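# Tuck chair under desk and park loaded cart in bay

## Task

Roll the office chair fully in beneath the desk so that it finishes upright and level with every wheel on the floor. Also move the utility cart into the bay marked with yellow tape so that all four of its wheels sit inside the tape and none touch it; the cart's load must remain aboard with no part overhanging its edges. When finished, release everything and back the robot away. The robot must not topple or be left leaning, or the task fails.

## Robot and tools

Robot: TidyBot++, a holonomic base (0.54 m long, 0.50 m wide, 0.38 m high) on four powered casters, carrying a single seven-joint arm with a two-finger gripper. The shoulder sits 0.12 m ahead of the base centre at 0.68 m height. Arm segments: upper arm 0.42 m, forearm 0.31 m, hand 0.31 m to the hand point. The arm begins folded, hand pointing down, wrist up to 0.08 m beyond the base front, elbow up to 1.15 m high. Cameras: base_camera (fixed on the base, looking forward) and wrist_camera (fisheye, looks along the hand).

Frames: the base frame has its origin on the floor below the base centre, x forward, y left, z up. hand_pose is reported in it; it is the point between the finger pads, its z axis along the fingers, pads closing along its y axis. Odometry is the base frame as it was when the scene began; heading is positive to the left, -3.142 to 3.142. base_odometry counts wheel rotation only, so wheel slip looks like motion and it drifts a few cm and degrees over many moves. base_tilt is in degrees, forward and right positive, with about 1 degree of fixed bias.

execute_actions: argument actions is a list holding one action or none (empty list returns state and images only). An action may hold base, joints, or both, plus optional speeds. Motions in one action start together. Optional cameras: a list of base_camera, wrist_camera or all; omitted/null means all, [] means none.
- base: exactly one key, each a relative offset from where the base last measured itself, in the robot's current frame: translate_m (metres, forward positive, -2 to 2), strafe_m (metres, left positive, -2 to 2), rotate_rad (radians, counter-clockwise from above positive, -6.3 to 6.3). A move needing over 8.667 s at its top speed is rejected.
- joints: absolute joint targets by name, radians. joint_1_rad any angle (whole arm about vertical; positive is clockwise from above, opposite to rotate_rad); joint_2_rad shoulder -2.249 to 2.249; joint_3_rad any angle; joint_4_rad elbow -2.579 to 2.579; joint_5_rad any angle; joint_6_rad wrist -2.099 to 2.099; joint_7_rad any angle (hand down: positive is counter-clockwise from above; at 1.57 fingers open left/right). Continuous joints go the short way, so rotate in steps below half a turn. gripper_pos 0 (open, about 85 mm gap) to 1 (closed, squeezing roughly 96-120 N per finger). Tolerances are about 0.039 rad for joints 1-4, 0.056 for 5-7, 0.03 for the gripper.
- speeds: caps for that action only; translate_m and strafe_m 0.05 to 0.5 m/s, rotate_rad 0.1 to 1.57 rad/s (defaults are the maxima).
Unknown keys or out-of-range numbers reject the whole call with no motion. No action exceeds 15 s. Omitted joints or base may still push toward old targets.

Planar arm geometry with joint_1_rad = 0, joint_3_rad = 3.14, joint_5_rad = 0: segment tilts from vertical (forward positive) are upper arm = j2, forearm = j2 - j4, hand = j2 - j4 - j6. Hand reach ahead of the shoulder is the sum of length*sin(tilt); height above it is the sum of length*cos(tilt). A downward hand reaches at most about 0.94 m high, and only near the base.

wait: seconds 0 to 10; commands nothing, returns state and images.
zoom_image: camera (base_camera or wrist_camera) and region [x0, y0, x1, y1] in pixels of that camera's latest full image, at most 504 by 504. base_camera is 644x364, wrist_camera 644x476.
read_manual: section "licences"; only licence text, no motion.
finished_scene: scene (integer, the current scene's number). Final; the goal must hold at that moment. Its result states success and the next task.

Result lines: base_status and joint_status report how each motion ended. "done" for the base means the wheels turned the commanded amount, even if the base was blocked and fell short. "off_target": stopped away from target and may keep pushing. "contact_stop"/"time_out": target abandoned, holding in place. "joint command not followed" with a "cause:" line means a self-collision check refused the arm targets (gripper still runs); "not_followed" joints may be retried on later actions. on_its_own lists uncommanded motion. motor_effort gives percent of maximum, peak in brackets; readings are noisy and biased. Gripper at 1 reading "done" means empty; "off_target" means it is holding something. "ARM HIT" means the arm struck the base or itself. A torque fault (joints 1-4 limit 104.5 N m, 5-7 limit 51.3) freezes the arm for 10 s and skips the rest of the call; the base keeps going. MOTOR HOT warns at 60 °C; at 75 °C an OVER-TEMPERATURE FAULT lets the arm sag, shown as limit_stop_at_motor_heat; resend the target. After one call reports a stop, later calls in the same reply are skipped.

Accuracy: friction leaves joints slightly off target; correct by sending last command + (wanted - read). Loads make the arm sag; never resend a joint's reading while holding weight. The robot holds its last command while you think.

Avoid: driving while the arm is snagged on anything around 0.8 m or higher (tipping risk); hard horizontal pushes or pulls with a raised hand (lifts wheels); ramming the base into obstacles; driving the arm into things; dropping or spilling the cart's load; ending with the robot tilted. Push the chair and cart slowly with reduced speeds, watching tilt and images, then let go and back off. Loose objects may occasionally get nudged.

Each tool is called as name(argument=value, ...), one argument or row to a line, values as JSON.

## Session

execute_actions(
  actions=[
    {"joints":{"joint_1_rad":0,"joint_2_rad":0.0,"joint_3_rad":3.14,"joint_4_rad":-0.6,"joint_5_rad":0,"joint_6_rad":-2.05,"joint_7_rad":1.57,"gripper_pos":1}},
  ],
)

Scene clock: 3.07 s.
base_odometry: x=+0.000 y=+0.000 heading=+0.000 (m, m, rad; odometry frame)
base_tilt: forward=-0.1 right=-0.2 (deg)
base_status: not commanded
joint_positions: joint_1_rad=-0.013 joint_2_rad=-0.019 joint_3_rad=+3.134 joint_4_rad=-0.610 joint_5_rad=+0.023 joint_6_rad=-2.014 joint_7_rad=+1.593 gripper_pos=+0.999
joint_status: all done
motor_effort: joint_1_rad=+0(1) joint_2_rad=-12(14) joint_3_rad=+0(0) joint_4_rad=+13(19) joint_5_rad=-1(0) joint_6_rad=+4(4) joint_7_rad=+0(0) (%)
hand_pose: x=+0.4453 y=+0.0016 z=+1.0959 quat_wxyz=(+0.009, +0.964, +0.013, +0.265) (m; base frame)
pictures: base_camera, wrist_camera
Images, in order (width x height): base_camera 644x364, wrist_camera 644x476.

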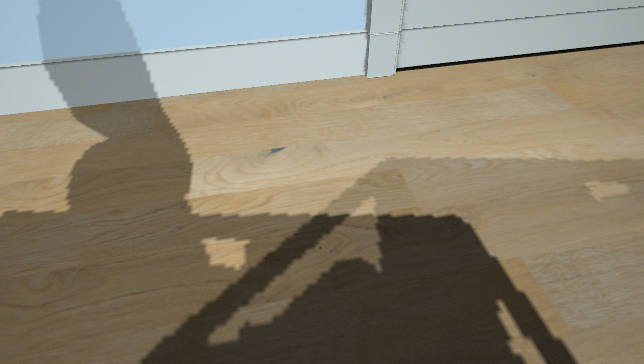

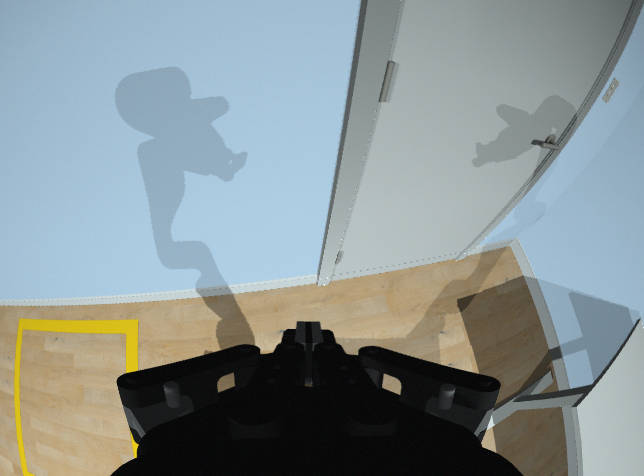

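execute_actions(
  actions=[
    {"base":{"rotate_rad":-2.92}},
  ],
)

Scene clock: 11.43 s.
base_odometry: x=+0.000 y=+0.000 heading=-2.919 (m, m, rad; odometry frame)
base_tilt: forward=-0.1 right=-0.1 (deg)
base_status: done
joint_positions: joint_1_rad=-0.012 joint_2_rad=+0.002 joint_3_rad=+3.134 joint_4_rad=-0.610 joint_5_rad=+0.019 joint_6_rad=-2.014 joint_7_rad=+1.592 gripper_pos=+0.999
joint_status: not commanded
motor_effort: joint_1_rad=+0(2) joint_2_rad=-13(17) joint_3_rad=+0(1) joint_4_rad=+13(14) joint_5_rad=+0(0) joint_6_rad=+4(4) joint_7_rad=+1(1) (%)
hand_pose: x=+0.4537 y=+0.0025 z=+1.0891 quat_wxyz=(+0.008, +0.967, +0.014, +0.255) (m; base frame)
pictures: base_camera, wrist_camera
Images, in order (width x height): base_camera 644x364, wrist_camera 644x476.

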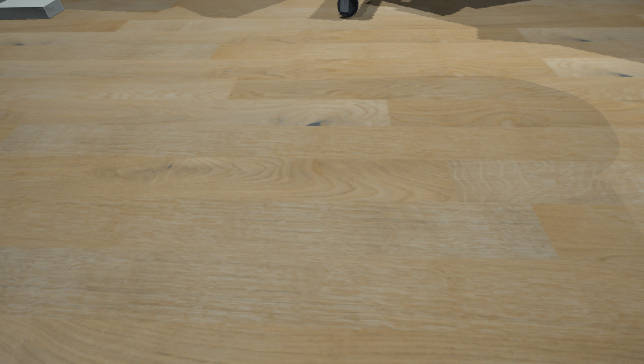

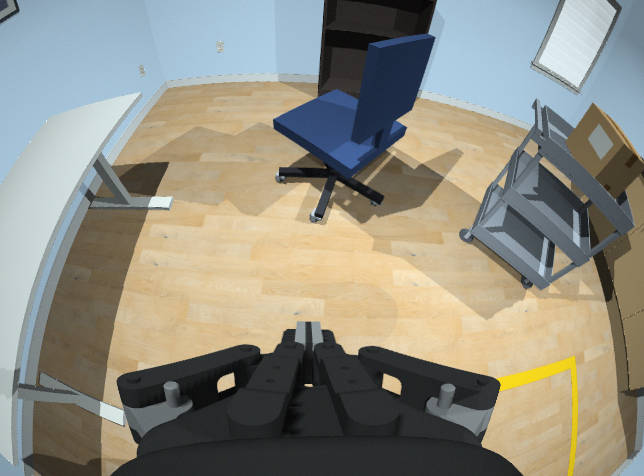

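execute_actions(
  actions=[
    {"base":{"strafe_m":-0.45},"joints":{"joint_2_rad":0.3,"joint_4_rad":-2.1,"joint_6_rad":0.86}},
  ],
  cameras=[],
)

execute_actions(
  actions=[
    {"base":{"translate_m":0.5}},
  ],
)

Scene clock: 26.93 s.
base_odometry: x=-0.099 y=+0.439 heading=-2.919 (m, m, rad; odometry frame)
base_tilt: forward=-0.1 right=-0.1 (deg)
base_status: done
joint_positions: joint_1_rad=-0.005 joint_2_rad=+0.284 joint_3_rad=+3.137 joint_4_rad=-2.090 joint_5_rad=+0.017 joint_6_rad=+0.827 joint_7_rad=+1.592 gripper_pos=+0.999
joint_status: all done
motor_effort: joint_1_rad=+0(2) joint_2_rad=-29(30) joint_3_rad=+0(2) joint_4_rad=+19(22) joint_5_rad=-1(0) joint_6_rad=+9(8) joint_7_rad=+0(1) (%)
hand_pose: x=+0.7662 y=+0.0113 z=+0.8665 quat_wxyz=(+0.004, +0.699, +0.019, +0.715) (m; base frame)
pictures: none
No camera images: the call's "cameras" was empty. Leave "cameras" out to get every camera's image.

Scene clock: 29.30 s.
base_odometry: x=-0.587 y=+0.330 heading=-2.920 (m, m, rad; odometry frame)
base_tilt: forward=-0.1 right=-0.2 (deg)
base_status: done
joint_positions: joint_1_rad=-0.005 joint_2_rad=+0.295 joint_3_rad=+3.137 joint_4_rad=-2.093 joint_5_rad=+0.017 joint_6_rad=+0.828 joint_7_rad=+1.592 gripper_pos=+0.999
joint_status: not commanded
motor_effort: joint_1_rad=+0(2) joint_2_rad=-29(32) joint_3_rad=+0(2) joint_4_rad=+17(18) joint_5_rad=-1(1) joint_6_rad=+8(9) joint_7_rad=+0(0) (%)
hand_pose: x=+0.7676 y=+0.0113 z=+0.8581 quat_wxyz=(+0.004, +0.703, +0.019, +0.711) (m; base frame)
pictures: base_camera, wrist_camera
Images, in order (width x height): base_camera 644x364, wrist_camera 644x476.

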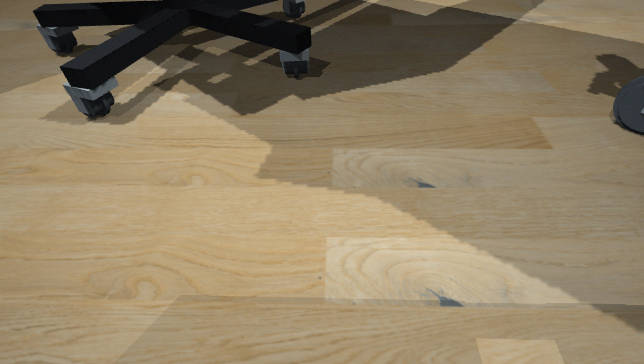

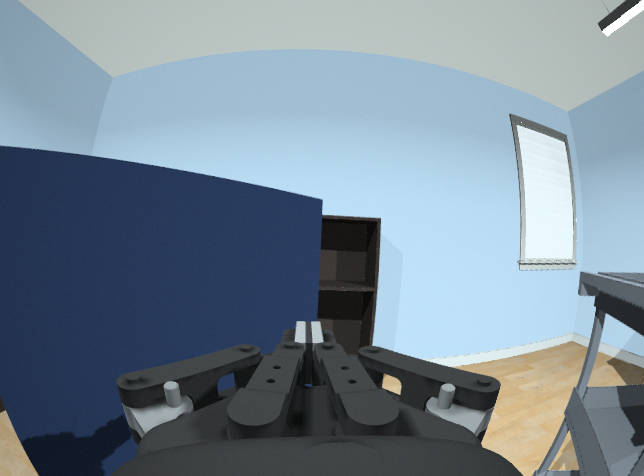

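execute_actions(
  actions=[
    {"base":{"translate_m":0.4},"speeds":{"translate_m":0.2},"joints":{"joint_1_rad":0.06}},
  ],
  cameras=[],
)

execute_actions(
  actions=[
    {"base":{"strafe_m":0.4},"speeds":{"strafe_m":0.15},"joints":{"joint_1_rad":0.0}},
  ],
)

execute_actions(
  actions=[
    {"base":{"strafe_m":-0.38}},
  ],
  cameras=[],
)

execute_actions(
  actions=[
    {"base":{"translate_m":1.22},"joints":{"joint_2_rad":-0.3,"joint_4_rad":-0.6,"joint_6_rad":-2.05}},
  ],
  cameras=["base_camera"],
)

execute_actions(
  actions=[
    {"base":{"strafe_m":0.66},"joints":{"joint_1_rad":-3.1}},
  ],
  cameras=["wrist_camera"],
)

Scene clock: 43.73 s.
base_odometry: x=-0.977 y=+0.242 heading=-2.921 (m, m, rad; odometry frame)
base_tilt: forward=-0.1 right=-0.1 (deg)
base_status: done
joint_positions: joint_1_rad=+0.063 joint_2_rad=+0.297 joint_3_rad=+3.144 joint_4_rad=-2.099 joint_5_rad=+0.012 joint_6_rad=+0.828 joint_7_rad=+1.592 gripper_pos=+0.999
joint_status: all done
motor_effort: joint_1_rad=-1(5) joint_2_rad=-27(32) joint_3_rad=+0(4) joint_4_rad=+19(20) joint_5_rad=+0(2) joint_6_rad=+9(9) joint_7_rad=+1(0) (%)
hand_pose: x=+0.7657 y=-0.0382 z=+0.8539 quat_wxyz=(+0.031, +0.706, -0.010, +0.707) (m; base frame)
pictures: none
No camera images: the call's "cameras" was empty. Leave "cameras" out to get every camera's image.

Scene clock: 47.10 s.
base_odometry: x=-0.889 y=-0.148 heading=-2.920 (m, m, rad; odometry frame)
base_tilt: forward=+0.0 right=-0.2 (deg)
base_status: done
joint_positions: joint_1_rad=+0.051 joint_2_rad=+0.298 joint_3_rad=+3.183 joint_4_rad=-2.099 joint_5_rad=-0.035 joint_6_rad=+0.829 joint_7_rad=+1.589 gripper_pos=+0.999
joint_status: joint_1_rad off_target (ended at +0.051, target +0.000)
motor_effort: joint_1_rad=-8(22) joint_2_rad=-30(32) joint_3_rad=-6(17) joint_4_rad=+18(20) joint_5_rad=+3(9) joint_6_rad=+9(9) joint_7_rad=+0(1) (%)
hand_pose: x=+0.7640 y=-0.0637 z=+0.8542 quat_wxyz=(+0.044, +0.705, -0.039, +0.707) (m; base frame)
pictures: base_camera, wrist_camera
Images, in order (width x height): base_camera 644x364, wrist_camera 644x476.

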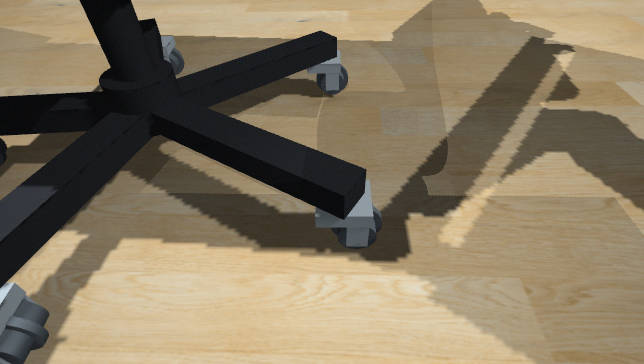

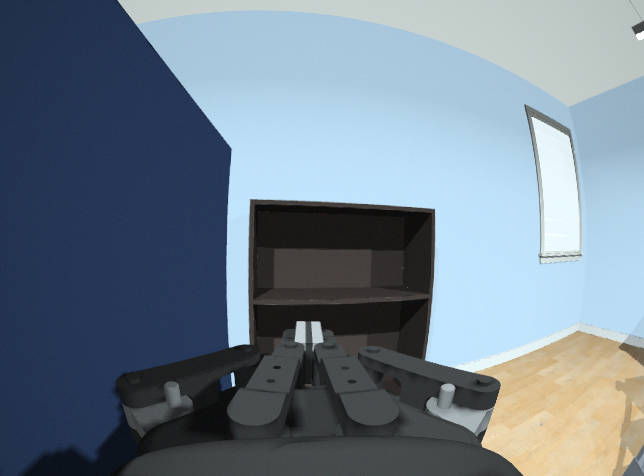

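Scene clock: 49.23 s.
base_odometry: x=-0.973 y=+0.223 heading=-2.919 (m, m, rad; odometry frame)
base_tilt: forward=-0.1 right=-0.1 (deg)
base_status: done
joint_positions: joint_1_rad=+0.004 joint_2_rad=+0.297 joint_3_rad=+3.141 joint_4_rad=-2.099 joint_5_rad=-0.016 joint_6_rad=+0.830 joint_7_rad=+1.589 gripper_pos=+0.999
joint_status: not commanded
on_its_own: joint_1_rad moved -0.048 to your old target +0.000
motor_effort: joint_1_rad=+1(8) joint_2_rad=-28(34) joint_3_rad=+0(7) joint_4_rad=+17(18) joint_5_rad=-1(3) joint_6_rad=+8(9) joint_7_rad=+1(0) (%)
hand_pose: x=+0.7667 y=-0.0047 z=+0.8544 quat_wxyz=(+0.008, +0.706, -0.003, +0.709) (m; base frame)
pictures: none
No camera images: the call's "cameras" was empty. Leave "cameras" out to get every camera's image.

Scene clock: 53.20 s.
base_odometry: x=-2.163 y=-0.045 heading=-2.920 (m, m, rad; odometry frame)
base_tilt: forward=-0.1 right=-0.1 (deg)
base_status: done
joint_positions: joint_1_rad=+0.004 joint_2_rad=-0.289 joint_3_rad=+3.141 joint_4_rad=-0.610 joint_5_rad=-0.016 joint_6_rad=-2.018 joint_7_rad=+1.589 gripper_pos=+0.999
joint_status: all done
motor_effort: joint_1_rad=+0(0) joint_2_rad=+1(29) joint_3_rad=+0(1) joint_4_rad=+10(25) joint_5_rad=-1(0) joint_6_rad=+6(8) joint_7_rad=+1(0) (%)
hand_pose: x=+0.3220 y=+0.0052 z=+1.1674 quat_wxyz=(-0.001, +0.920, +0.013, +0.391) (m; base frame)
pictures: base_camera
Images, in order (width x height): base_camera 644x364.

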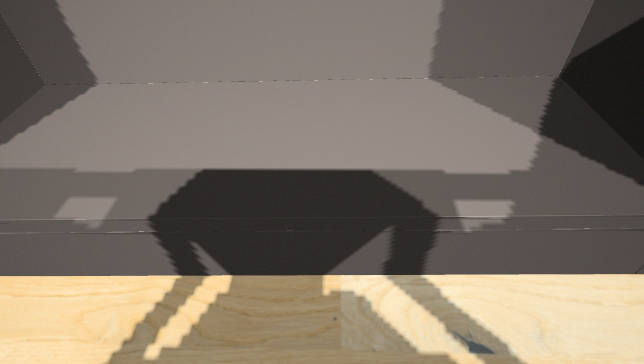

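Scene clock: 57.10 s.
base_odometry: x=-2.019 y=-0.689 heading=-2.920 (m, m, rad; odometry frame)
base_tilt: forward=-0.1 right=-0.2 (deg)
base_status: done
joint_positions: joint_1_rad=-3.083 joint_2_rad=-0.291 joint_3_rad=+3.141 joint_4_rad=-0.610 joint_5_rad=-0.016 joint_6_rad=-2.018 joint_7_rad=+1.589 gripper_pos=+0.999
joint_status: all done
motor_effort: joint_1_rad=+0(1) joint_2_rad=+1(2) joint_3_rad=+0(1) joint_4_rad=+9(11) joint_5_rad=+0(2) joint_6_rad=+6(7) joint_7_rad=+0(1) (%)
hand_pose: x=-0.0829 y=+0.0061 z=+1.1678 quat_wxyz=(-0.392, +0.013, +0.920, +0.010) (m; base frame)
pictures: wrist_camera
Images, in order (width x height): wrist_camera 644x476.

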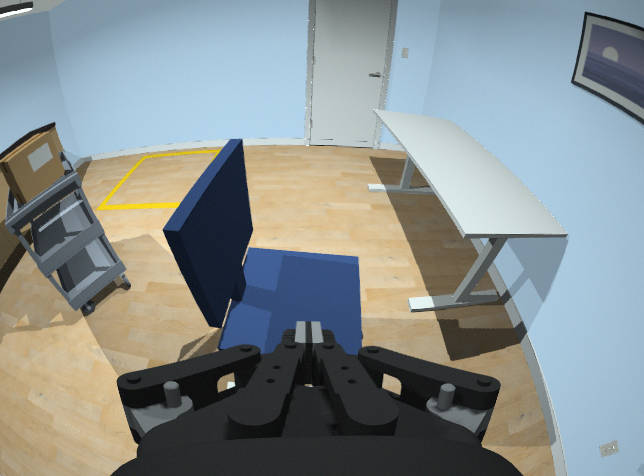

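execute_actions(
  actions=[
    {"base":{"translate_m":-0.85},"speeds":{"translate_m":0.15}},
  ],
  cameras=["wrist_camera"],
)

Scene clock: 70.70 s.
base_odometry: x=-1.189 y=-0.503 heading=-2.920 (m, m, rad; odometry frame)
base_tilt: forward=-0.1 right=-0.1 (deg)
base_status: done
joint_positions: joint_1_rad=-3.083 joint_2_rad=-0.296 joint_3_rad=+3.141 joint_4_rad=-0.609 joint_5_rad=-0.016 joint_6_rad=-2.018 joint_7_rad=+1.589 gripper_pos=+0.999
joint_status: not commanded
motor_effort: joint_1_rad=-1(0) joint_2_rad=+2(5) joint_3_rad=+0(1) joint_4_rad=+10(10) joint_5_rad=+0(1) joint_6_rad=+6(7) joint_7_rad=+1(0) (%)
hand_pose: x=-0.0805 y=+0.0059 z=+1.1691 quat_wxyz=(-0.395, +0.013, +0.919, +0.010) (m; base frame)
pictures: wrist_camera
Images, in order (width x height): wrist_camera 644x476.

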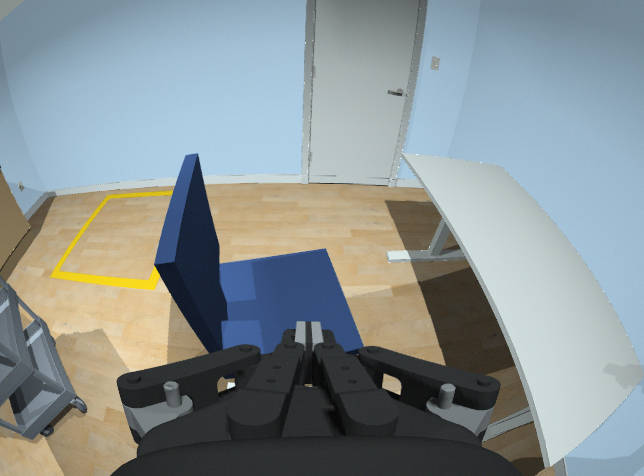

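execute_actions(
  actions=[
    {"base":{"translate_m":0.1}},
  ],
  cameras=[],
)

execute_actions(
  actions=[
    {"base":{"strafe_m":-0.68},"joints":{"joint_1_rad":-1.57}},
  ],
  cameras=[],
)

execute_actions(
  actions=[
    {"base":{"translate_m":-0.62},"joints":{"joint_4_rad":-1.0}},
  ],
  cameras=["wrist_camera"],
)

execute_actions(
  actions=[
    {"base":{"strafe_m":0.65},"speeds":{"strafe_m":0.15}},
  ],
  cameras=["wrist_camera"],
)

Scene clock: 81.60 s.
base_odometry: x=-1.287 y=-0.525 heading=-2.920 (m, m, rad; odometry frame)
base_tilt: forward=-0.1 right=-0.1 (deg)
base_status: done
joint_positions: joint_1_rad=-3.083 joint_2_rad=-0.305 joint_3_rad=+3.141 joint_4_rad=-0.606 joint_5_rad=-0.016 joint_6_rad=-2.018 joint_7_rad=+1.589 gripper_pos=+0.999
joint_status: not commanded
motor_effort: joint_1_rad=-1(1) joint_2_rad=+2(6) joint_3_rad=+0(1) joint_4_rad=+9(11) joint_5_rad=-1(1) joint_6_rad=+6(7) joint_7_rad=+0(0) (%)
hand_pose: x=-0.0762 y=+0.0057 z=+1.1715 quat_wxyz=(-0.399, +0.013, +0.917, +0.010) (m; base frame)
pictures: none
No camera images: the call's "cameras" was empty. Leave "cameras" out to get every camera's image.

Scene clock: 84.40 s.
base_odometry: x=-1.436 y=+0.139 heading=-2.920 (m, m, rad; odometry frame)
base_tilt: forward=-0.1 right=-0.1 (deg)
base_status: done
joint_positions: joint_1_rad=-1.587 joint_2_rad=-0.305 joint_3_rad=+3.141 joint_4_rad=-0.606 joint_5_rad=-0.015 joint_6_rad=-2.018 joint_7_rad=+1.589 gripper_pos=+0.999
joint_status: all done
motor_effort: joint_1_rad=+0(0) joint_2_rad=+1(5) joint_3_rad=+0(2) joint_4_rad=+10(12) joint_5_rad=+0(1) joint_6_rad=+6(6) joint_7_rad=+0(1) (%)
hand_pose: x=+0.1100 y=+0.1951 z=+1.1715 quat_wxyz=(-0.286, +0.632, +0.664, +0.279) (m; base frame)
pictures: none
No camera images: the call's "cameras" was empty. Leave "cameras" out to get every camera's image.

Scene clock: 87.00 s.
base_odometry: x=-0.831 y=+0.275 heading=-2.920 (m, m, rad; odometry frame)
base_tilt: forward=-0.1 right=-0.1 (deg)
base_status: done
joint_positions: joint_1_rad=-1.587 joint_2_rad=-0.304 joint_3_rad=+3.141 joint_4_rad=-0.992 joint_5_rad=-0.015 joint_6_rad=-2.018 joint_7_rad=+1.589 gripper_pos=+0.999
joint_status: all done
motor_effort: joint_1_rad=-1(1) joint_2_rad=-3(5) joint_3_rad=+0(2) joint_4_rad=+14(15) joint_5_rad=+0(2) joint_6_rad=+4(6) joint_7_rad=+0(0) (%)
hand_pose: x=+0.1100 y=+0.2048 z=+1.0441 quat_wxyz=(-0.157, +0.675, +0.706, +0.149) (m; base frame)
pictures: wrist_camera
Images, in order (width x height): wrist_camera 644x476.

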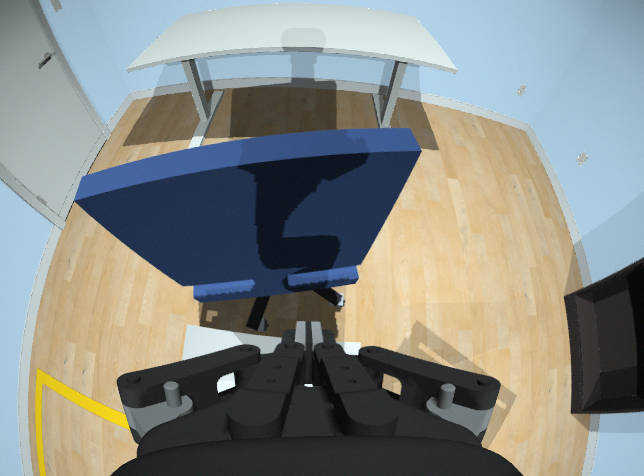

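Scene clock: 91.90 s.
base_odometry: x=-0.688 y=-0.359 heading=-2.919 (m, m, rad; odometry frame)
base_tilt: forward=-0.1 right=-0.1 (deg)
base_status: done
joint_positions: joint_1_rad=-1.587 joint_2_rad=-0.298 joint_3_rad=+3.141 joint_4_rad=-0.993 joint_5_rad=-0.015 joint_6_rad=-2.019 joint_7_rad=+1.589 gripper_pos=+0.999
joint_status: not commanded
motor_effort: joint_1_rad=+0(1) joint_2_rad=-3(7) joint_3_rad=+0(1) joint_4_rad=+13(15) joint_5_rad=+0(1) joint_6_rad=+3(5) joint_7_rad=+0(1) (%)
hand_pose: x=+0.1100 y=+0.2067 z=+1.0423 quat_wxyz=(-0.154, +0.676, +0.706, +0.146) (m; base frame)
pictures: wrist_camera
Images, in order (width x height): wrist_camera 644x476.

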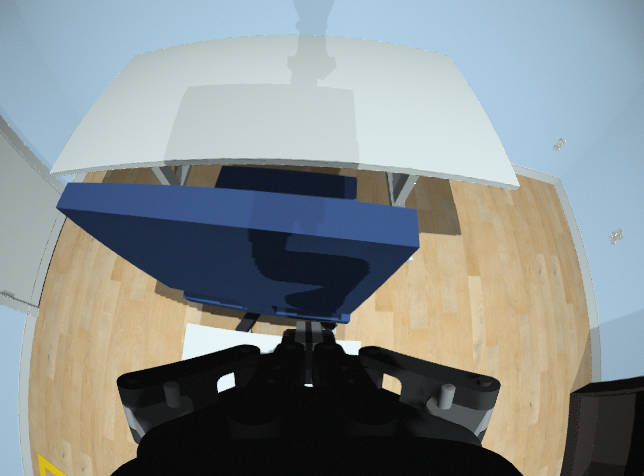

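execute_actions(
  actions=[
    {"base":{"strafe_m":0.23},"speeds":{"strafe_m":0.08},"joints":{"joint_1_rad":-1.0,"joint_2_rad":0.1}},
  ],
  cameras=["wrist_camera"],
)

Scene clock: 101.63 s.
base_odometry: x=-0.637 y=-0.583 heading=-2.919 (m, m, rad; odometry frame)
base_tilt: forward=-0.1 right=-0.1 (deg)
base_status: done
joint_positions: joint_1_rad=-1.014 joint_2_rad=+0.098 joint_3_rad=+3.141 joint_4_rad=-0.993 joint_5_rad=-0.015 joint_6_rad=-2.019 joint_7_rad=+1.589 gripper_pos=+0.999
joint_status: all done
motor_effort: joint_1_rad=+0(1) joint_2_rad=-19(22) joint_3_rad=+0(1) joint_4_rad=+16(16) joint_5_rad=-1(1) joint_6_rad=+1(4) joint_7_rad=+0(1) (%)
hand_pose: x=+0.2885 y=+0.2829 z=+0.9346 quat_wxyz=(-0.013, +0.868, +0.497, +0.011) (m; base frame)
pictures: wrist_camera
Images, in order (width x height): wrist_camera 644x476.

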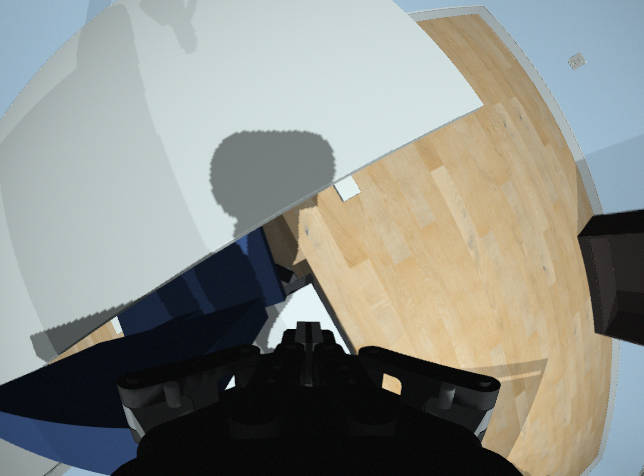

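execute_actions(
  actions=[
    {"base":{"strafe_m":0.055},"speeds":{"strafe_m":0.05}},
  ],
  cameras=["wrist_camera"],
)

Scene clock: 107.20 s.
base_odometry: x=-0.624 y=-0.637 heading=-2.919 (m, m, rad; odometry frame)
base_tilt: forward=+0.0 right=-0.2 (deg)
base_status: done
joint_positions: joint_1_rad=-1.014 joint_2_rad=+0.099 joint_3_rad=+3.141 joint_4_rad=-0.993 joint_5_rad=-0.015 joint_6_rad=-2.019 joint_7_rad=+1.589 gripper_pos=+0.999
joint_status: not commanded
motor_effort: joint_1_rad=-1(2) joint_2_rad=-18(22) joint_3_rad=+0(1) joint_4_rad=+15(17) joint_5_rad=-1(1) joint_6_rad=+1(2) joint_7_rad=+0(1) (%)
hand_pose: x=+0.2887 y=+0.2830 z=+0.9343 quat_wxyz=(-0.013, +0.868, +0.496, +0.010) (m; base frame)
pictures: wrist_camera
Images, in order (width x height): wrist_camera 644x476.

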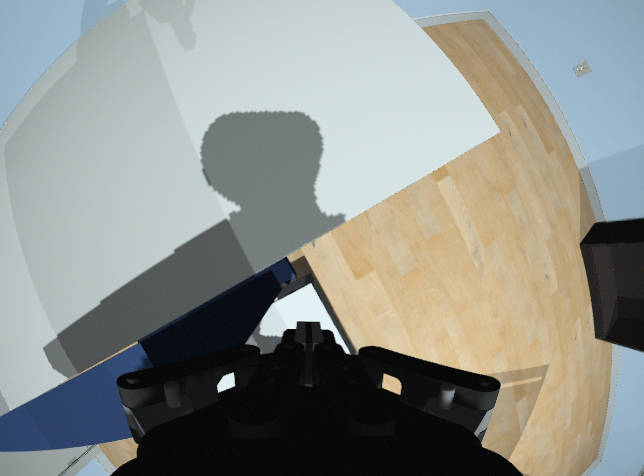

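Essentially flush. One more centimetre with the arm lifted, then the cart.

execute_actions(
  actions=[
    {"base":{"strafe_m":0.01},"speeds":{"strafe_m":0.05},"joints":{"joint_1_rad":-0.5,"joint_2_rad":0,"joint_4_rad":-0.6}},
  ],
  cameras=[],
)

execute_actions(
  actions=[
    {"base":{"strafe_m":-0.9},"joints":{"joint_1_rad":1.5}},
  ],
  cameras=["wrist_camera"],
)

execute_actions(
  actions=[
    {"base":{"translate_m":1.2},"joints":{"joint_1_rad":3.16}},
  ],
  cameras=[],
)

execute_actions(
  actions=[
    {"base":{"strafe_m":-0.85}},
  ],
  cameras=["wrist_camera"],
)

Scene clock: 116.97 s.
base_odometry: x=-0.622 y=-0.644 heading=-2.919 (m, m, rad; odometry frame)
base_tilt: forward=-0.1 right=-0.2 (deg)
base_status: strafe_m time_out (by the wheels' count: +0.008 of +0.010)
joint_positions: joint_1_rad=-0.516 joint_2_rad=+0.006 joint_3_rad=+3.141 joint_4_rad=-0.608 joint_5_rad=-0.015 joint_6_rad=-2.019 joint_7_rad=+1.589 gripper_pos=+0.999
joint_status: all done
motor_effort: joint_1_rad=-1(2) joint_2_rad=-14(23) joint_3_rad=+0(1) joint_4_rad=+13(16) joint_5_rad=-1(1) joint_6_rad=+4(4) joint_7_rad=+0(0) (%)
hand_pose: x=+0.4078 y=+0.1703 z=+1.0877 quat_wxyz=(-0.067, +0.932, +0.260, +0.242) (m; base frame)
pictures: none
No camera images: the call's "cameras" was empty. Leave "cameras" out to get every camera's image.

not run: a stop came earlier in this reply.

not run: a stop came earlier in this reply.

not run: a stop came earlier in this reply.

execute_actions(
  actions=[
    {"base":{"strafe_m":-0.9},"joints":{"joint_1_rad":1.5}},
  ],
  cameras=["wrist_camera"],
)

execute_actions(
  actions=[
    {"base":{"translate_m":1.2},"joints":{"joint_1_rad":3.16}},
  ],
  cameras=[],
)

execute_actions(
  actions=[
    {"base":{"strafe_m":-0.85}},
  ],
  cameras=["wrist_camera"],
)

Scene clock: 126.43 s.
base_odometry: x=-0.821 y=+0.234 heading=-2.919 (m, m, rad; odometry frame)
base_tilt: forward=-0.1 right=-0.1 (deg)
base_status: done
joint_positions: joint_1_rad=+1.484 joint_2_rad=+0.005 joint_3_rad=+3.141 joint_4_rad=-0.607 joint_5_rad=-0.015 joint_6_rad=-2.019 joint_7_rad=+1.589 gripper_pos=+0.999
joint_status: all done
motor_effort: joint_1_rad=+0(1) joint_2_rad=-13(18) joint_3_rad=+0(2) joint_4_rad=+13(14) joint_5_rad=-1(1) joint_6_rad=+4(5) joint_7_rad=+0(0) (%)
hand_pose: x=+0.1535 y=-0.3330 z=+1.0882 quat_wxyz=(+0.168, +0.722, -0.644, +0.188) (m; base frame)
pictures: wrist_camera
Images, in order (width x height): wrist_camera 644x476.

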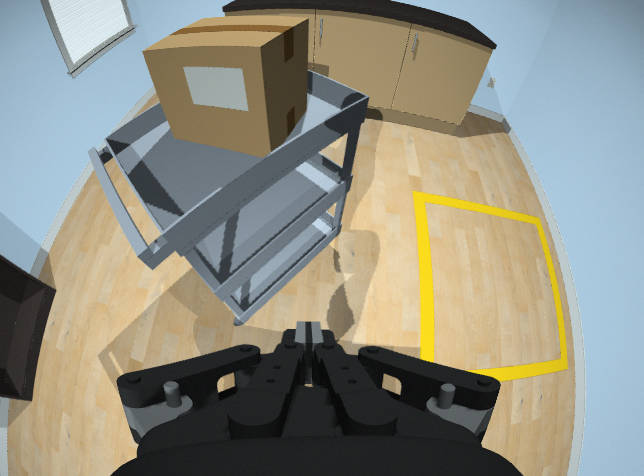

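Scene clock: 130.17 s.
base_odometry: x=-1.992 y=-0.030 heading=-2.920 (m, m, rad; odometry frame)
base_tilt: forward=+0.0 right=-0.1 (deg)
base_status: done
joint_positions: joint_1_rad=+3.144 joint_2_rad=-0.002 joint_3_rad=+3.141 joint_4_rad=-0.607 joint_5_rad=-0.015 joint_6_rad=-2.019 joint_7_rad=+1.589 gripper_pos=+0.999
joint_status: all done
motor_effort: joint_1_rad=+0(2) joint_2_rad=-14(16) joint_3_rad=+0(1) joint_4_rad=+13(14) joint_5_rad=-1(1) joint_6_rad=+4(5) joint_7_rad=+0(0) (%)
hand_pose: x=-0.2129 y=-0.0048 z=+1.0907 quat_wxyz=(+0.256, +0.013, -0.967, +0.003) (m; base frame)
pictures: none
No camera images: the call's "cameras" was empty. Leave "cameras" out to get every camera's image.

Scene clock: 133.23 s.
base_odometry: x=-2.179 y=+0.799 heading=-2.919 (m, m, rad; odometry frame)
base_tilt: forward=-0.1 right=-0.1 (deg)
base_status: done
joint_positions: joint_1_rad=+3.146 joint_2_rad=-0.002 joint_3_rad=+3.141 joint_4_rad=-0.607 joint_5_rad=-0.014 joint_6_rad=-2.019 joint_7_rad=+1.589 gripper_pos=+0.999
joint_status: not commanded
motor_effort: joint_1_rad=+0(2) joint_2_rad=-13(16) joint_3_rad=+0(2) joint_4_rad=+13(14) joint_5_rad=+0(2) joint_6_rad=+4(5) joint_7_rad=+1(0) (%)
hand_pose: x=-0.2130 y=-0.0039 z=+1.0906 quat_wxyz=(+0.256, +0.011, -0.967, +0.002) (m; base frame)
pictures: wrist_camera
Images, in order (width x height): wrist_camera 644x476.

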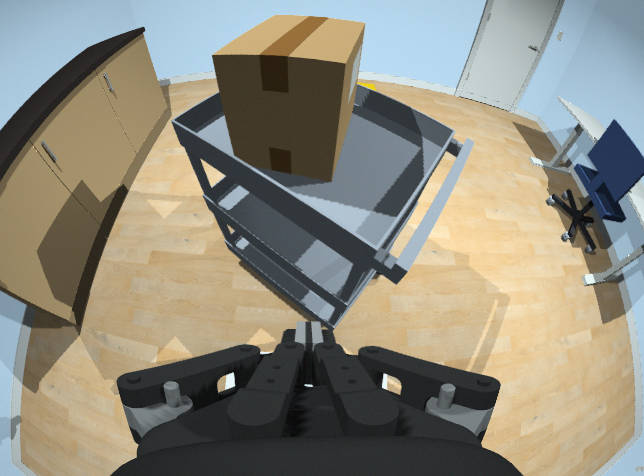

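execute_actions(
  actions=[
    {"base":{"translate_m":-0.7},"speeds":{"translate_m":0.12}},
  ],
  cameras=["wrist_camera"],
)

Scene clock: 142.70 s.
base_odometry: x=-1.497 y=+0.954 heading=-2.919 (m, m, rad; odometry frame)
base_tilt: forward=-0.1 right=-0.1 (deg)
base_status: done
joint_positions: joint_1_rad=+3.147 joint_2_rad=+0.003 joint_3_rad=+3.141 joint_4_rad=-0.606 joint_5_rad=-0.014 joint_6_rad=-2.021 joint_7_rad=+1.589 gripper_pos=+0.999
joint_status: not commanded
motor_effort: joint_1_rad=+0(1) joint_2_rad=-14(17) joint_3_rad=+0(1) joint_4_rad=+14(14) joint_5_rad=-1(1) joint_6_rad=+4(5) joint_7_rad=-1(1) (%)
hand_pose: x=-0.2144 y=-0.0037 z=+1.0890 quat_wxyz=(+0.253, +0.011, -0.967, +0.002) (m; base frame)
pictures: wrist_camera
Images, in order (width x height): wrist_camera 644x476.

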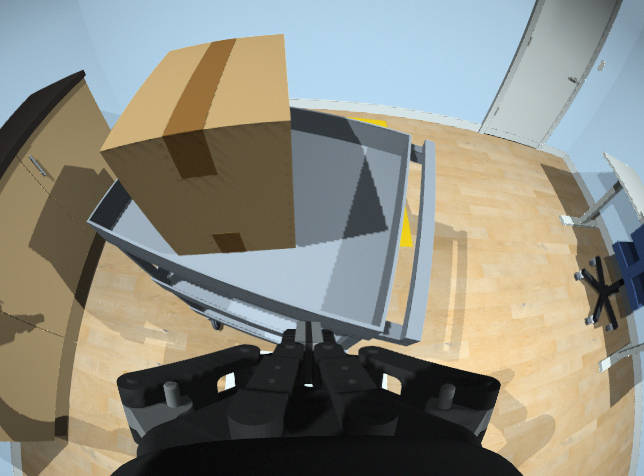

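execute_actions(
  actions=[
    {"base":{"rotate_rad":-0.25},"speeds":{"rotate_rad":0.5}},
  ],
  cameras=[],
)

execute_actions(
  actions=[
    {"base":{"strafe_m":-0.3}},
  ],
  cameras=["wrist_camera"],
)

execute_actions(
  actions=[
    {"base":{"translate_m":-0.88},"speeds":{"translate_m":0.12}},
  ],
  cameras=[],
)

execute_actions(
  actions=[
    {"base":{"translate_m":0.55}},
  ],
  cameras=["wrist_camera"],
)

Scene clock: 152.73 s.
base_odometry: x=-1.497 y=+0.954 heading=+3.115 (m, m, rad; odometry frame)
base_tilt: forward=-0.1 right=-0.2 (deg)
base_status: done
joint_positions: joint_1_rad=+3.147 joint_2_rad=+0.003 joint_3_rad=+3.141 joint_4_rad=-0.606 joint_5_rad=-0.014 joint_6_rad=-2.021 joint_7_rad=+1.589 gripper_pos=+0.999
joint_status: not commanded
motor_effort: joint_1_rad=-1(0) joint_2_rad=-13(15) joint_3_rad=+0(1) joint_4_rad=+13(14) joint_5_rad=+0(0) joint_6_rad=+4(4) joint_7_rad=+0(0) (%)
hand_pose: x=-0.2144 y=-0.0037 z=+1.0890 quat_wxyz=(+0.253, +0.011, -0.967, +0.002) (m; base frame)
pictures: none
No camera images: the call's "cameras" was empty. Leave "cameras" out to get every camera's image.

Scene clock: 154.63 s.
base_odometry: x=-1.488 y=+1.254 heading=+3.114 (m, m, rad; odometry frame)
base_tilt: forward=-0.1 right=-0.1 (deg)
base_status: done
joint_positions: joint_1_rad=+3.148 joint_2_rad=+0.003 joint_3_rad=+3.141 joint_4_rad=-0.606 joint_5_rad=-0.014 joint_6_rad=-2.021 joint_7_rad=+1.589 gripper_pos=+0.999
joint_status: not commanded
motor_effort: joint_1_rad=+0(2) joint_2_rad=-12(17) joint_3_rad=+0(2) joint_4_rad=+12(14) joint_5_rad=+0(2) joint_6_rad=+4(5) joint_7_rad=+1(0) (%)
hand_pose: x=-0.2142 y=-0.0033 z=+1.0891 quat_wxyz=(+0.253, +0.011, -0.967, +0.002) (m; base frame)
pictures: wrist_camera
Images, in order (width x height): wrist_camera 644x476.

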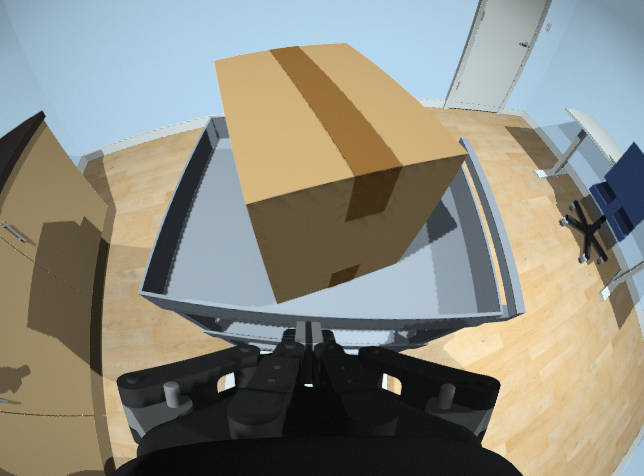

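Scene clock: 162.63 s.
base_odometry: x=-0.609 y=+1.225 heading=+3.113 (m, m, rad; odometry frame)
base_tilt: forward=+0.0 right=-0.3 (deg)
base_status: done
joint_positions: joint_1_rad=+3.148 joint_2_rad=+0.002 joint_3_rad=+3.141 joint_4_rad=-0.606 joint_5_rad=-0.014 joint_6_rad=-2.021 joint_7_rad=+1.589 gripper_pos=+0.999
joint_status: not commanded
motor_effort: joint_1_rad=+0(2) joint_2_rad=-13(16) joint_3_rad=+0(1) joint_4_rad=+13(14) joint_5_rad=-1(1) joint_6_rad=+4(5) joint_7_rad=+0(0) (%)
hand_pose: x=-0.2142 y=-0.0032 z=+1.0892 quat_wxyz=(+0.253, +0.010, -0.967, +0.002) (m; base frame)
pictures: none
No camera images: the call's "cameras" was empty. Leave "cameras" out to get every camera's image.

Scene clock: 165.10 s.
base_odometry: x=-1.159 y=+1.240 heading=+3.114 (m, m, rad; odometry frame)
base_tilt: forward=-0.1 right=-0.1 (deg)
base_status: done
joint_positions: joint_1_rad=+3.149 joint_2_rad=-0.006 joint_3_rad=+3.141 joint_4_rad=-0.605 joint_5_rad=-0.013 joint_6_rad=-2.021 joint_7_rad=+1.589 gripper_pos=+0.999
joint_status: not commanded
motor_effort: joint_1_rad=-1(4) joint_2_rad=-12(19) joint_3_rad=+0(3) joint_4_rad=+14(14) joint_5_rad=-1(2) joint_6_rad=+4(5) joint_7_rad=+1(0) (%)
hand_pose: x=-0.2107 y=-0.0027 z=+1.0921 quat_wxyz=(+0.258, +0.010, -0.966, +0.002) (m; base frame)
pictures: wrist_camera
Images, in order (width x height): wrist_camera 644x476.

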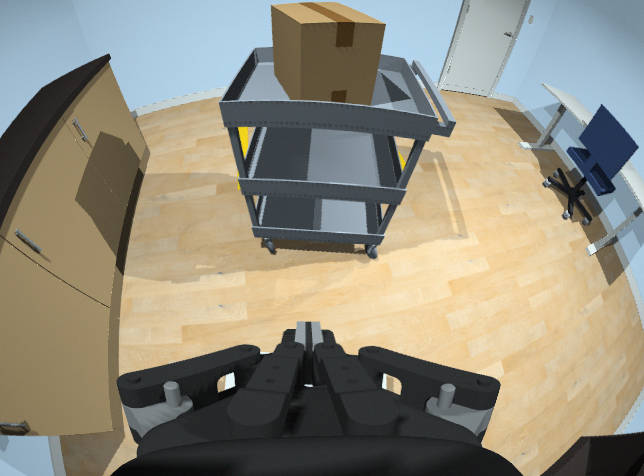

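execute_actions(
  actions=[
    {"base":{"rotate_rad":0.12}},
  ],
  cameras=[],
)

execute_actions(
  actions=[
    {"base":{"strafe_m":0.17}},
  ],
  cameras=[],
)

execute_actions(
  actions=[
    {"base":{"translate_m":-0.45}},
  ],
  cameras=[],
)

execute_actions(
  actions=[
    {"base":{"translate_m":-0.7},"speeds":{"translate_m":0.12}},
  ],
  cameras=["wrist_camera"],
)

Scene clock: 175.67 s.
base_odometry: x=-1.159 y=+1.240 heading=-3.050 (m, m, rad; odometry frame)
base_tilt: forward=-0.1 right=-0.1 (deg)
base_status: done
joint_positions: joint_1_rad=+3.149 joint_2_rad=-0.006 joint_3_rad=+3.141 joint_4_rad=-0.605 joint_5_rad=-0.013 joint_6_rad=-2.021 joint_7_rad=+1.589 gripper_pos=+0.999
joint_status: not commanded
motor_effort: joint_1_rad=-1(1) joint_2_rad=-13(13) joint_3_rad=+0(1) joint_4_rad=+12(13) joint_5_rad=+0(1) joint_6_rad=+5(4) joint_7_rad=+1(1) (%)
hand_pose: x=-0.2108 y=-0.0027 z=+1.0921 quat_wxyz=(+0.258, +0.010, -0.966, +0.002) (m; base frame)
pictures: none
No camera images: the call's "cameras" was empty. Leave "cameras" out to get every camera's image.

Scene clock: 177.20 s.
base_odometry: x=-1.144 y=+1.071 heading=-3.048 (m, m, rad; odometry frame)
base_tilt: forward=-0.1 right=-0.2 (deg)
base_status: done
joint_positions: joint_1_rad=+3.151 joint_2_rad=-0.006 joint_3_rad=+3.141 joint_4_rad=-0.605 joint_5_rad=-0.013 joint_6_rad=-2.021 joint_7_rad=+1.589 gripper_pos=+0.999
joint_status: not commanded
motor_effort: joint_1_rad=-1(2) joint_2_rad=-13(14) joint_3_rad=+0(2) joint_4_rad=+12(13) joint_5_rad=-1(1) joint_6_rad=+4(5) joint_7_rad=+0(0) (%)
hand_pose: x=-0.2108 y=-0.0019 z=+1.0921 quat_wxyz=(+0.258, +0.009, -0.966, +0.001) (m; base frame)
pictures: none
No camera images: the call's "cameras" was empty. Leave "cameras" out to get every camera's image.

Scene clock: 179.47 s.
base_odometry: x=-0.695 y=+1.112 heading=-3.049 (m, m, rad; odometry frame)
base_tilt: forward=-0.2 right=-0.1 (deg)
base_status: done
joint_positions: joint_1_rad=+3.151 joint_2_rad=+0.006 joint_3_rad=+3.141 joint_4_rad=-0.605 joint_5_rad=-0.013 joint_6_rad=-2.021 joint_7_rad=+1.589 gripper_pos=+0.999
joint_status: not commanded
motor_effort: joint_1_rad=-1(0) joint_2_rad=-12(17) joint_3_rad=+0(1) joint_4_rad=+13(14) joint_5_rad=-1(0) joint_6_rad=+5(5) joint_7_rad=+0(0) (%)
hand_pose: x=-0.2158 y=-0.0018 z=+1.0881 quat_wxyz=(+0.252, +0.009, -0.968, +0.001) (m; base frame)
pictures: none
No camera images: the call's "cameras" was empty. Leave "cameras" out to get every camera's image.

Scene clock: 185.83 s.
base_odometry: x=+0.002 y=+1.177 heading=-3.048 (m, m, rad; odometry frame)
base_tilt: forward=-0.1 right=-0.1 (deg)
base_status: done
joint_positions: joint_1_rad=+3.151 joint_2_rad=+0.003 joint_3_rad=+3.141 joint_4_rad=-0.605 joint_5_rad=-0.013 joint_6_rad=-2.021 joint_7_rad=+1.589 gripper_pos=+0.999
joint_status: not commanded
motor_effort: joint_1_rad=-1(0) joint_2_rad=-14(16) joint_3_rad=+0(1) joint_4_rad=+13(14) joint_5_rad=-1(1) joint_6_rad=+5(4) joint_7_rad=+1(0) (%)
hand_pose: x=-0.2145 y=-0.0018 z=+1.0891 quat_wxyz=(+0.253, +0.009, -0.967, +0.001) (m; base frame)
pictures: wrist_camera
Images, in order (width x height): wrist_camera 644x476.

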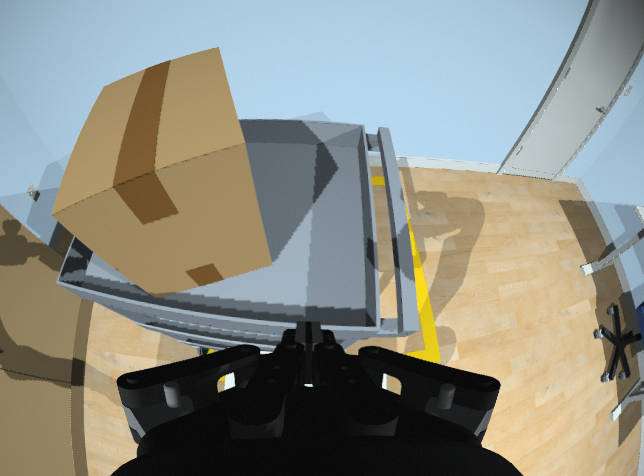

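execute_actions(
  actions=[
    {"base":{"translate_m":0.04}},
  ],
  cameras=[],
)

execute_actions(
  actions=[
    {"base":{"strafe_m":0.05},"joints":{"joint_6_rad":-1.22}},
  ],
  cameras=[],
)

execute_actions(
  actions=[
    {"joints":{"joint_2_rad":0.41,"joint_4_rad":-0.955}},
  ],
  cameras=["wrist_camera"],
)

execute_actions(
  actions=[
    {"base":{"strafe_m":0.15},"speeds":{"strafe_m":0.07}},
  ],
  cameras=["wrist_camera"],
)

Scene clock: 199.87 s.
base_odometry: x=-0.038 y=+1.174 heading=-3.048 (m, m, rad; odometry frame)
base_tilt: forward=-0.1 right=-0.1 (deg)
base_status: done
joint_positions: joint_1_rad=+3.151 joint_2_rad=-0.007 joint_3_rad=+3.141 joint_4_rad=-0.605 joint_5_rad=-0.013 joint_6_rad=-2.021 joint_7_rad=+1.589 gripper_pos=+0.999
joint_status: not commanded
motor_effort: joint_1_rad=+0(0) joint_2_rad=-12(17) joint_3_rad=+0(0) joint_4_rad=+12(14) joint_5_rad=-1(0) joint_6_rad=+4(5) joint_7_rad=+0(0) (%)
hand_pose: x=-0.2105 y=-0.0019 z=+1.0925 quat_wxyz=(+0.258, +0.009, -0.966, +0.001) (m; base frame)
pictures: none
No camera images: the call's "cameras" was empty. Leave "cameras" out to get every camera's image.

Scene clock: 201.03 s.
base_odometry: x=-0.034 y=+1.124 heading=-3.048 (m, m, rad; odometry frame)
base_tilt: forward=-0.1 right=-0.2 (deg)
base_status: done
joint_positions: joint_1_rad=+3.153 joint_2_rad=-0.005 joint_3_rad=+3.141 joint_4_rad=-0.603 joint_5_rad=-0.013 joint_6_rad=-1.234 joint_7_rad=+1.589 gripper_pos=+0.999
joint_status: all done
motor_effort: joint_1_rad=-1(1) joint_2_rad=-15(16) joint_3_rad=+0(2) joint_4_rad=+15(16) joint_5_rad=+0(2) joint_6_rad=+8(8) joint_7_rad=+0(0) (%)
hand_pose: x=-0.3565 y=+0.0000 z=+1.2819 quat_wxyz=(+0.609, +0.005, -0.793, -0.003) (m; base frame)
pictures: none
No camera images: the call's "cameras" was empty. Leave "cameras" out to get every camera's image.

Scene clock: 202.93 s.
base_odometry: x=-0.034 y=+1.124 heading=-3.048 (m, m, rad; odometry frame)
base_tilt: forward=-0.1 right=-0.1 (deg)
base_status: not commanded
joint_positions: joint_1_rad=+3.153 joint_2_rad=+0.412 joint_3_rad=+3.141 joint_4_rad=-0.959 joint_5_rad=-0.013 joint_6_rad=-1.234 joint_7_rad=+1.589 gripper_pos=+0.999
joint_status: all done
motor_effort: joint_1_rad=-1(0) joint_2_rad=-36(44) joint_3_rad=+0(1) joint_4_rad=+21(24) joint_5_rad=-1(1) joint_6_rad=+4(9) joint_7_rad=+1(0) (%)
hand_pose: x=-0.5167 y=+0.0018 z=+0.8622 quat_wxyz=(+0.265, +0.003, -0.964, +0.002) (m; base frame)
pictures: wrist_camera
Images, in order (width x height): wrist_camera 644x476.

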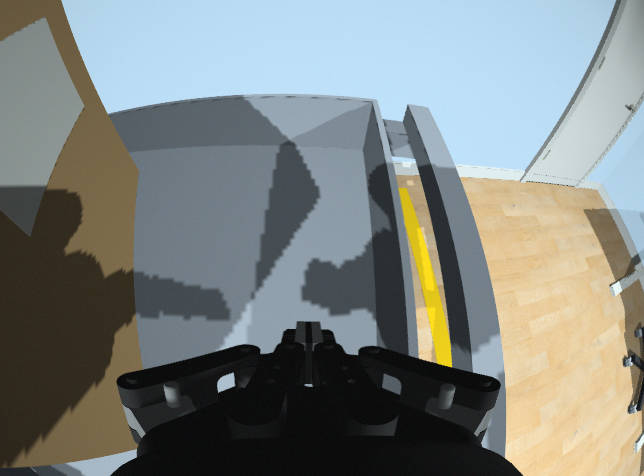

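Scene clock: 205.67 s.
base_odometry: x=-0.019 y=+0.974 heading=-3.048 (m, m, rad; odometry frame)
base_tilt: forward=-0.2 right=-0.2 (deg)
base_status: done
joint_positions: joint_1_rad=+3.123 joint_2_rad=+0.412 joint_3_rad=+3.111 joint_4_rad=-0.958 joint_5_rad=-0.036 joint_6_rad=-1.234 joint_7_rad=+1.589 gripper_pos=+0.999
joint_status: not commanded
motor_effort: joint_1_rad=+4(12) joint_2_rad=-35(37) joint_3_rad=+3(9) joint_4_rad=+19(22) joint_5_rad=+2(8) joint_6_rad=+3(6) joint_7_rad=+1(0) (%)
hand_pose: x=-0.5153 y=-0.0393 z=+0.8632 quat_wxyz=(+0.265, +0.029, -0.963, +0.027) (m; base frame)
pictures: wrist_camera
Images, in order (width x height): wrist_camera 644x476.

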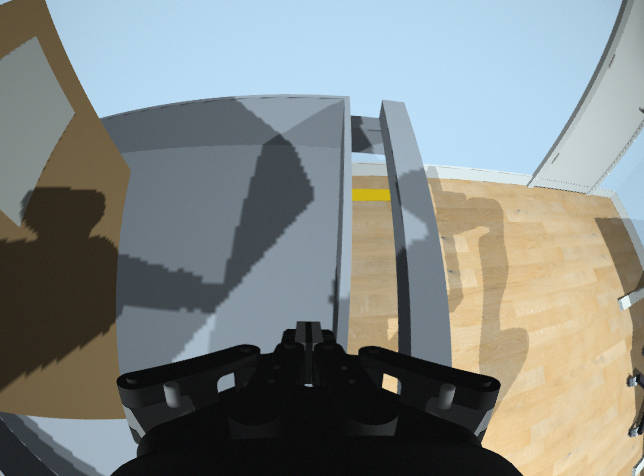

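Hooked. I'll lower slightly for a more secure hold and continue.

execute_actions(
  actions=[
    {"base":{"strafe_m":0.21},"speeds":{"strafe_m":0.08},"joints":{"joint_2_rad":0.45}},
  ],
  cameras=["wrist_camera"],
)

execute_actions(
  actions=[
    {"base":{"strafe_m":-0.05},"joints":{"joint_2_rad":0.0,"joint_4_rad":-0.6}},
  ],
  cameras=[],
)

execute_actions(
  actions=[
    {"base":{"translate_m":0.3},"joints":{"joint_6_rad":-2.05}},
  ],
  cameras=[],
)

execute_actions(
  actions=[
    {"base":{"strafe_m":-0.3}},
  ],
  cameras=["wrist_camera"],
)

Scene clock: 216.83 s.
base_odometry: x=+0.001 y=+0.765 heading=-3.048 (m, m, rad; odometry frame)
base_tilt: forward=-0.1 right=-0.1 (deg)
base_status: done
joint_positions: joint_1_rad=+3.128 joint_2_rad=+0.431 joint_3_rad=+3.114 joint_4_rad=-0.948 joint_5_rad=-0.037 joint_6_rad=-1.230 joint_7_rad=+1.589 gripper_pos=+0.999
joint_status: all done
motor_effort: joint_1_rad=+3(13) joint_2_rad=-36(36) joint_3_rad=+2(9) joint_4_rad=+20(20) joint_5_rad=+1(8) joint_6_rad=+4(4) joint_7_rad=+1(1) (%)
hand_pose: x=-0.5222 y=-0.0352 z=+0.8562 quat_wxyz=(+0.263, +0.025, -0.964, +0.027) (m; base frame)
pictures: wrist_camera
Images, in order (width x height): wrist_camera 644x476.

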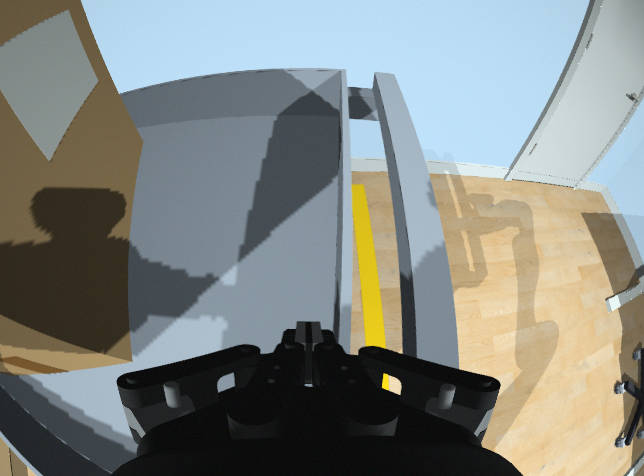

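Scene clock: 218.83 s.
base_odometry: x=-0.004 y=+0.815 heading=-3.048 (m, m, rad; odometry frame)
base_tilt: forward=-0.1 right=-0.2 (deg)
base_status: done
joint_positions: joint_1_rad=+3.153 joint_2_rad=-0.003 joint_3_rad=+3.132 joint_4_rad=-0.594 joint_5_rad=-0.019 joint_6_rad=-1.230 joint_7_rad=+1.589 gripper_pos=+0.999
joint_status: all done
motor_effort: joint_1_rad=-1(3) joint_2_rad=-15(41) joint_3_rad=+0(2) joint_4_rad=+15(22) joint_5_rad=-1(1) joint_6_rad=+8(8) joint_7_rad=+1(1) (%)
hand_pose: x=-0.3562 y=-0.0060 z=+1.2865 quat_wxyz=(+0.613, +0.010, -0.790, +0.003) (m; base frame)
pictures: none
No camera images: the call's "cameras" was empty. Leave "cameras" out to get every camera's image.

Scene clock: 220.87 s.
base_odometry: x=-0.303 y=+0.787 heading=-3.047 (m, m, rad; odometry frame)
base_tilt: forward=-0.1 right=-0.2 (deg)
base_status: done
joint_positions: joint_1_rad=+3.153 joint_2_rad=-0.009 joint_3_rad=+3.132 joint_4_rad=-0.597 joint_5_rad=-0.018 joint_6_rad=-2.036 joint_7_rad=+1.589 gripper_pos=+0.999
joint_status: all done
motor_effort: joint_1_rad=+0(1) joint_2_rad=-12(20) joint_3_rad=+0(1) joint_4_rad=+12(17) joint_5_rad=-1(1) joint_6_rad=+4(8) joint_7_rad=+1(0) (%)
hand_pose: x=-0.2052 y=-0.0058 z=+1.0937 quat_wxyz=(+0.256, +0.014, -0.967, +0.004) (m; base frame)
pictures: none
No camera images: the call's "cameras" was empty. Leave "cameras" out to get every camera's image.

Scene clock: 222.77 s.
base_odometry: x=-0.332 y=+1.086 heading=-3.046 (m, m, rad; odometry frame)
base_tilt: forward=-0.1 right=-0.1 (deg)
base_status: done
joint_positions: joint_1_rad=+3.153 joint_2_rad=-0.009 joint_3_rad=+3.132 joint_4_rad=-0.597 joint_5_rad=-0.017 joint_6_rad=-2.036 joint_7_rad=+1.589 gripper_pos=+0.999
joint_status: not commanded
motor_effort: joint_1_rad=+0(1) joint_2_rad=-13(15) joint_3_rad=+0(2) joint_4_rad=+12(14) joint_5_rad=+0(1) joint_6_rad=+5(4) joint_7_rad=+0(1) (%)
hand_pose: x=-0.2055 y=-0.0055 z=+1.0935 quat_wxyz=(+0.256, +0.014, -0.967, +0.004) (m; base frame)
pictures: wrist_camera
Images, in order (width x height): wrist_camera 644x476.

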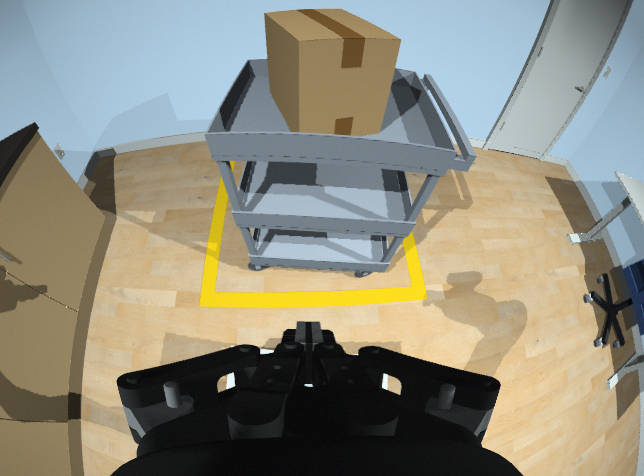

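The cart's wheels are inside the tape with some margin.

finished_scene(
  scene=2,
)

The scene is finished: the task was done.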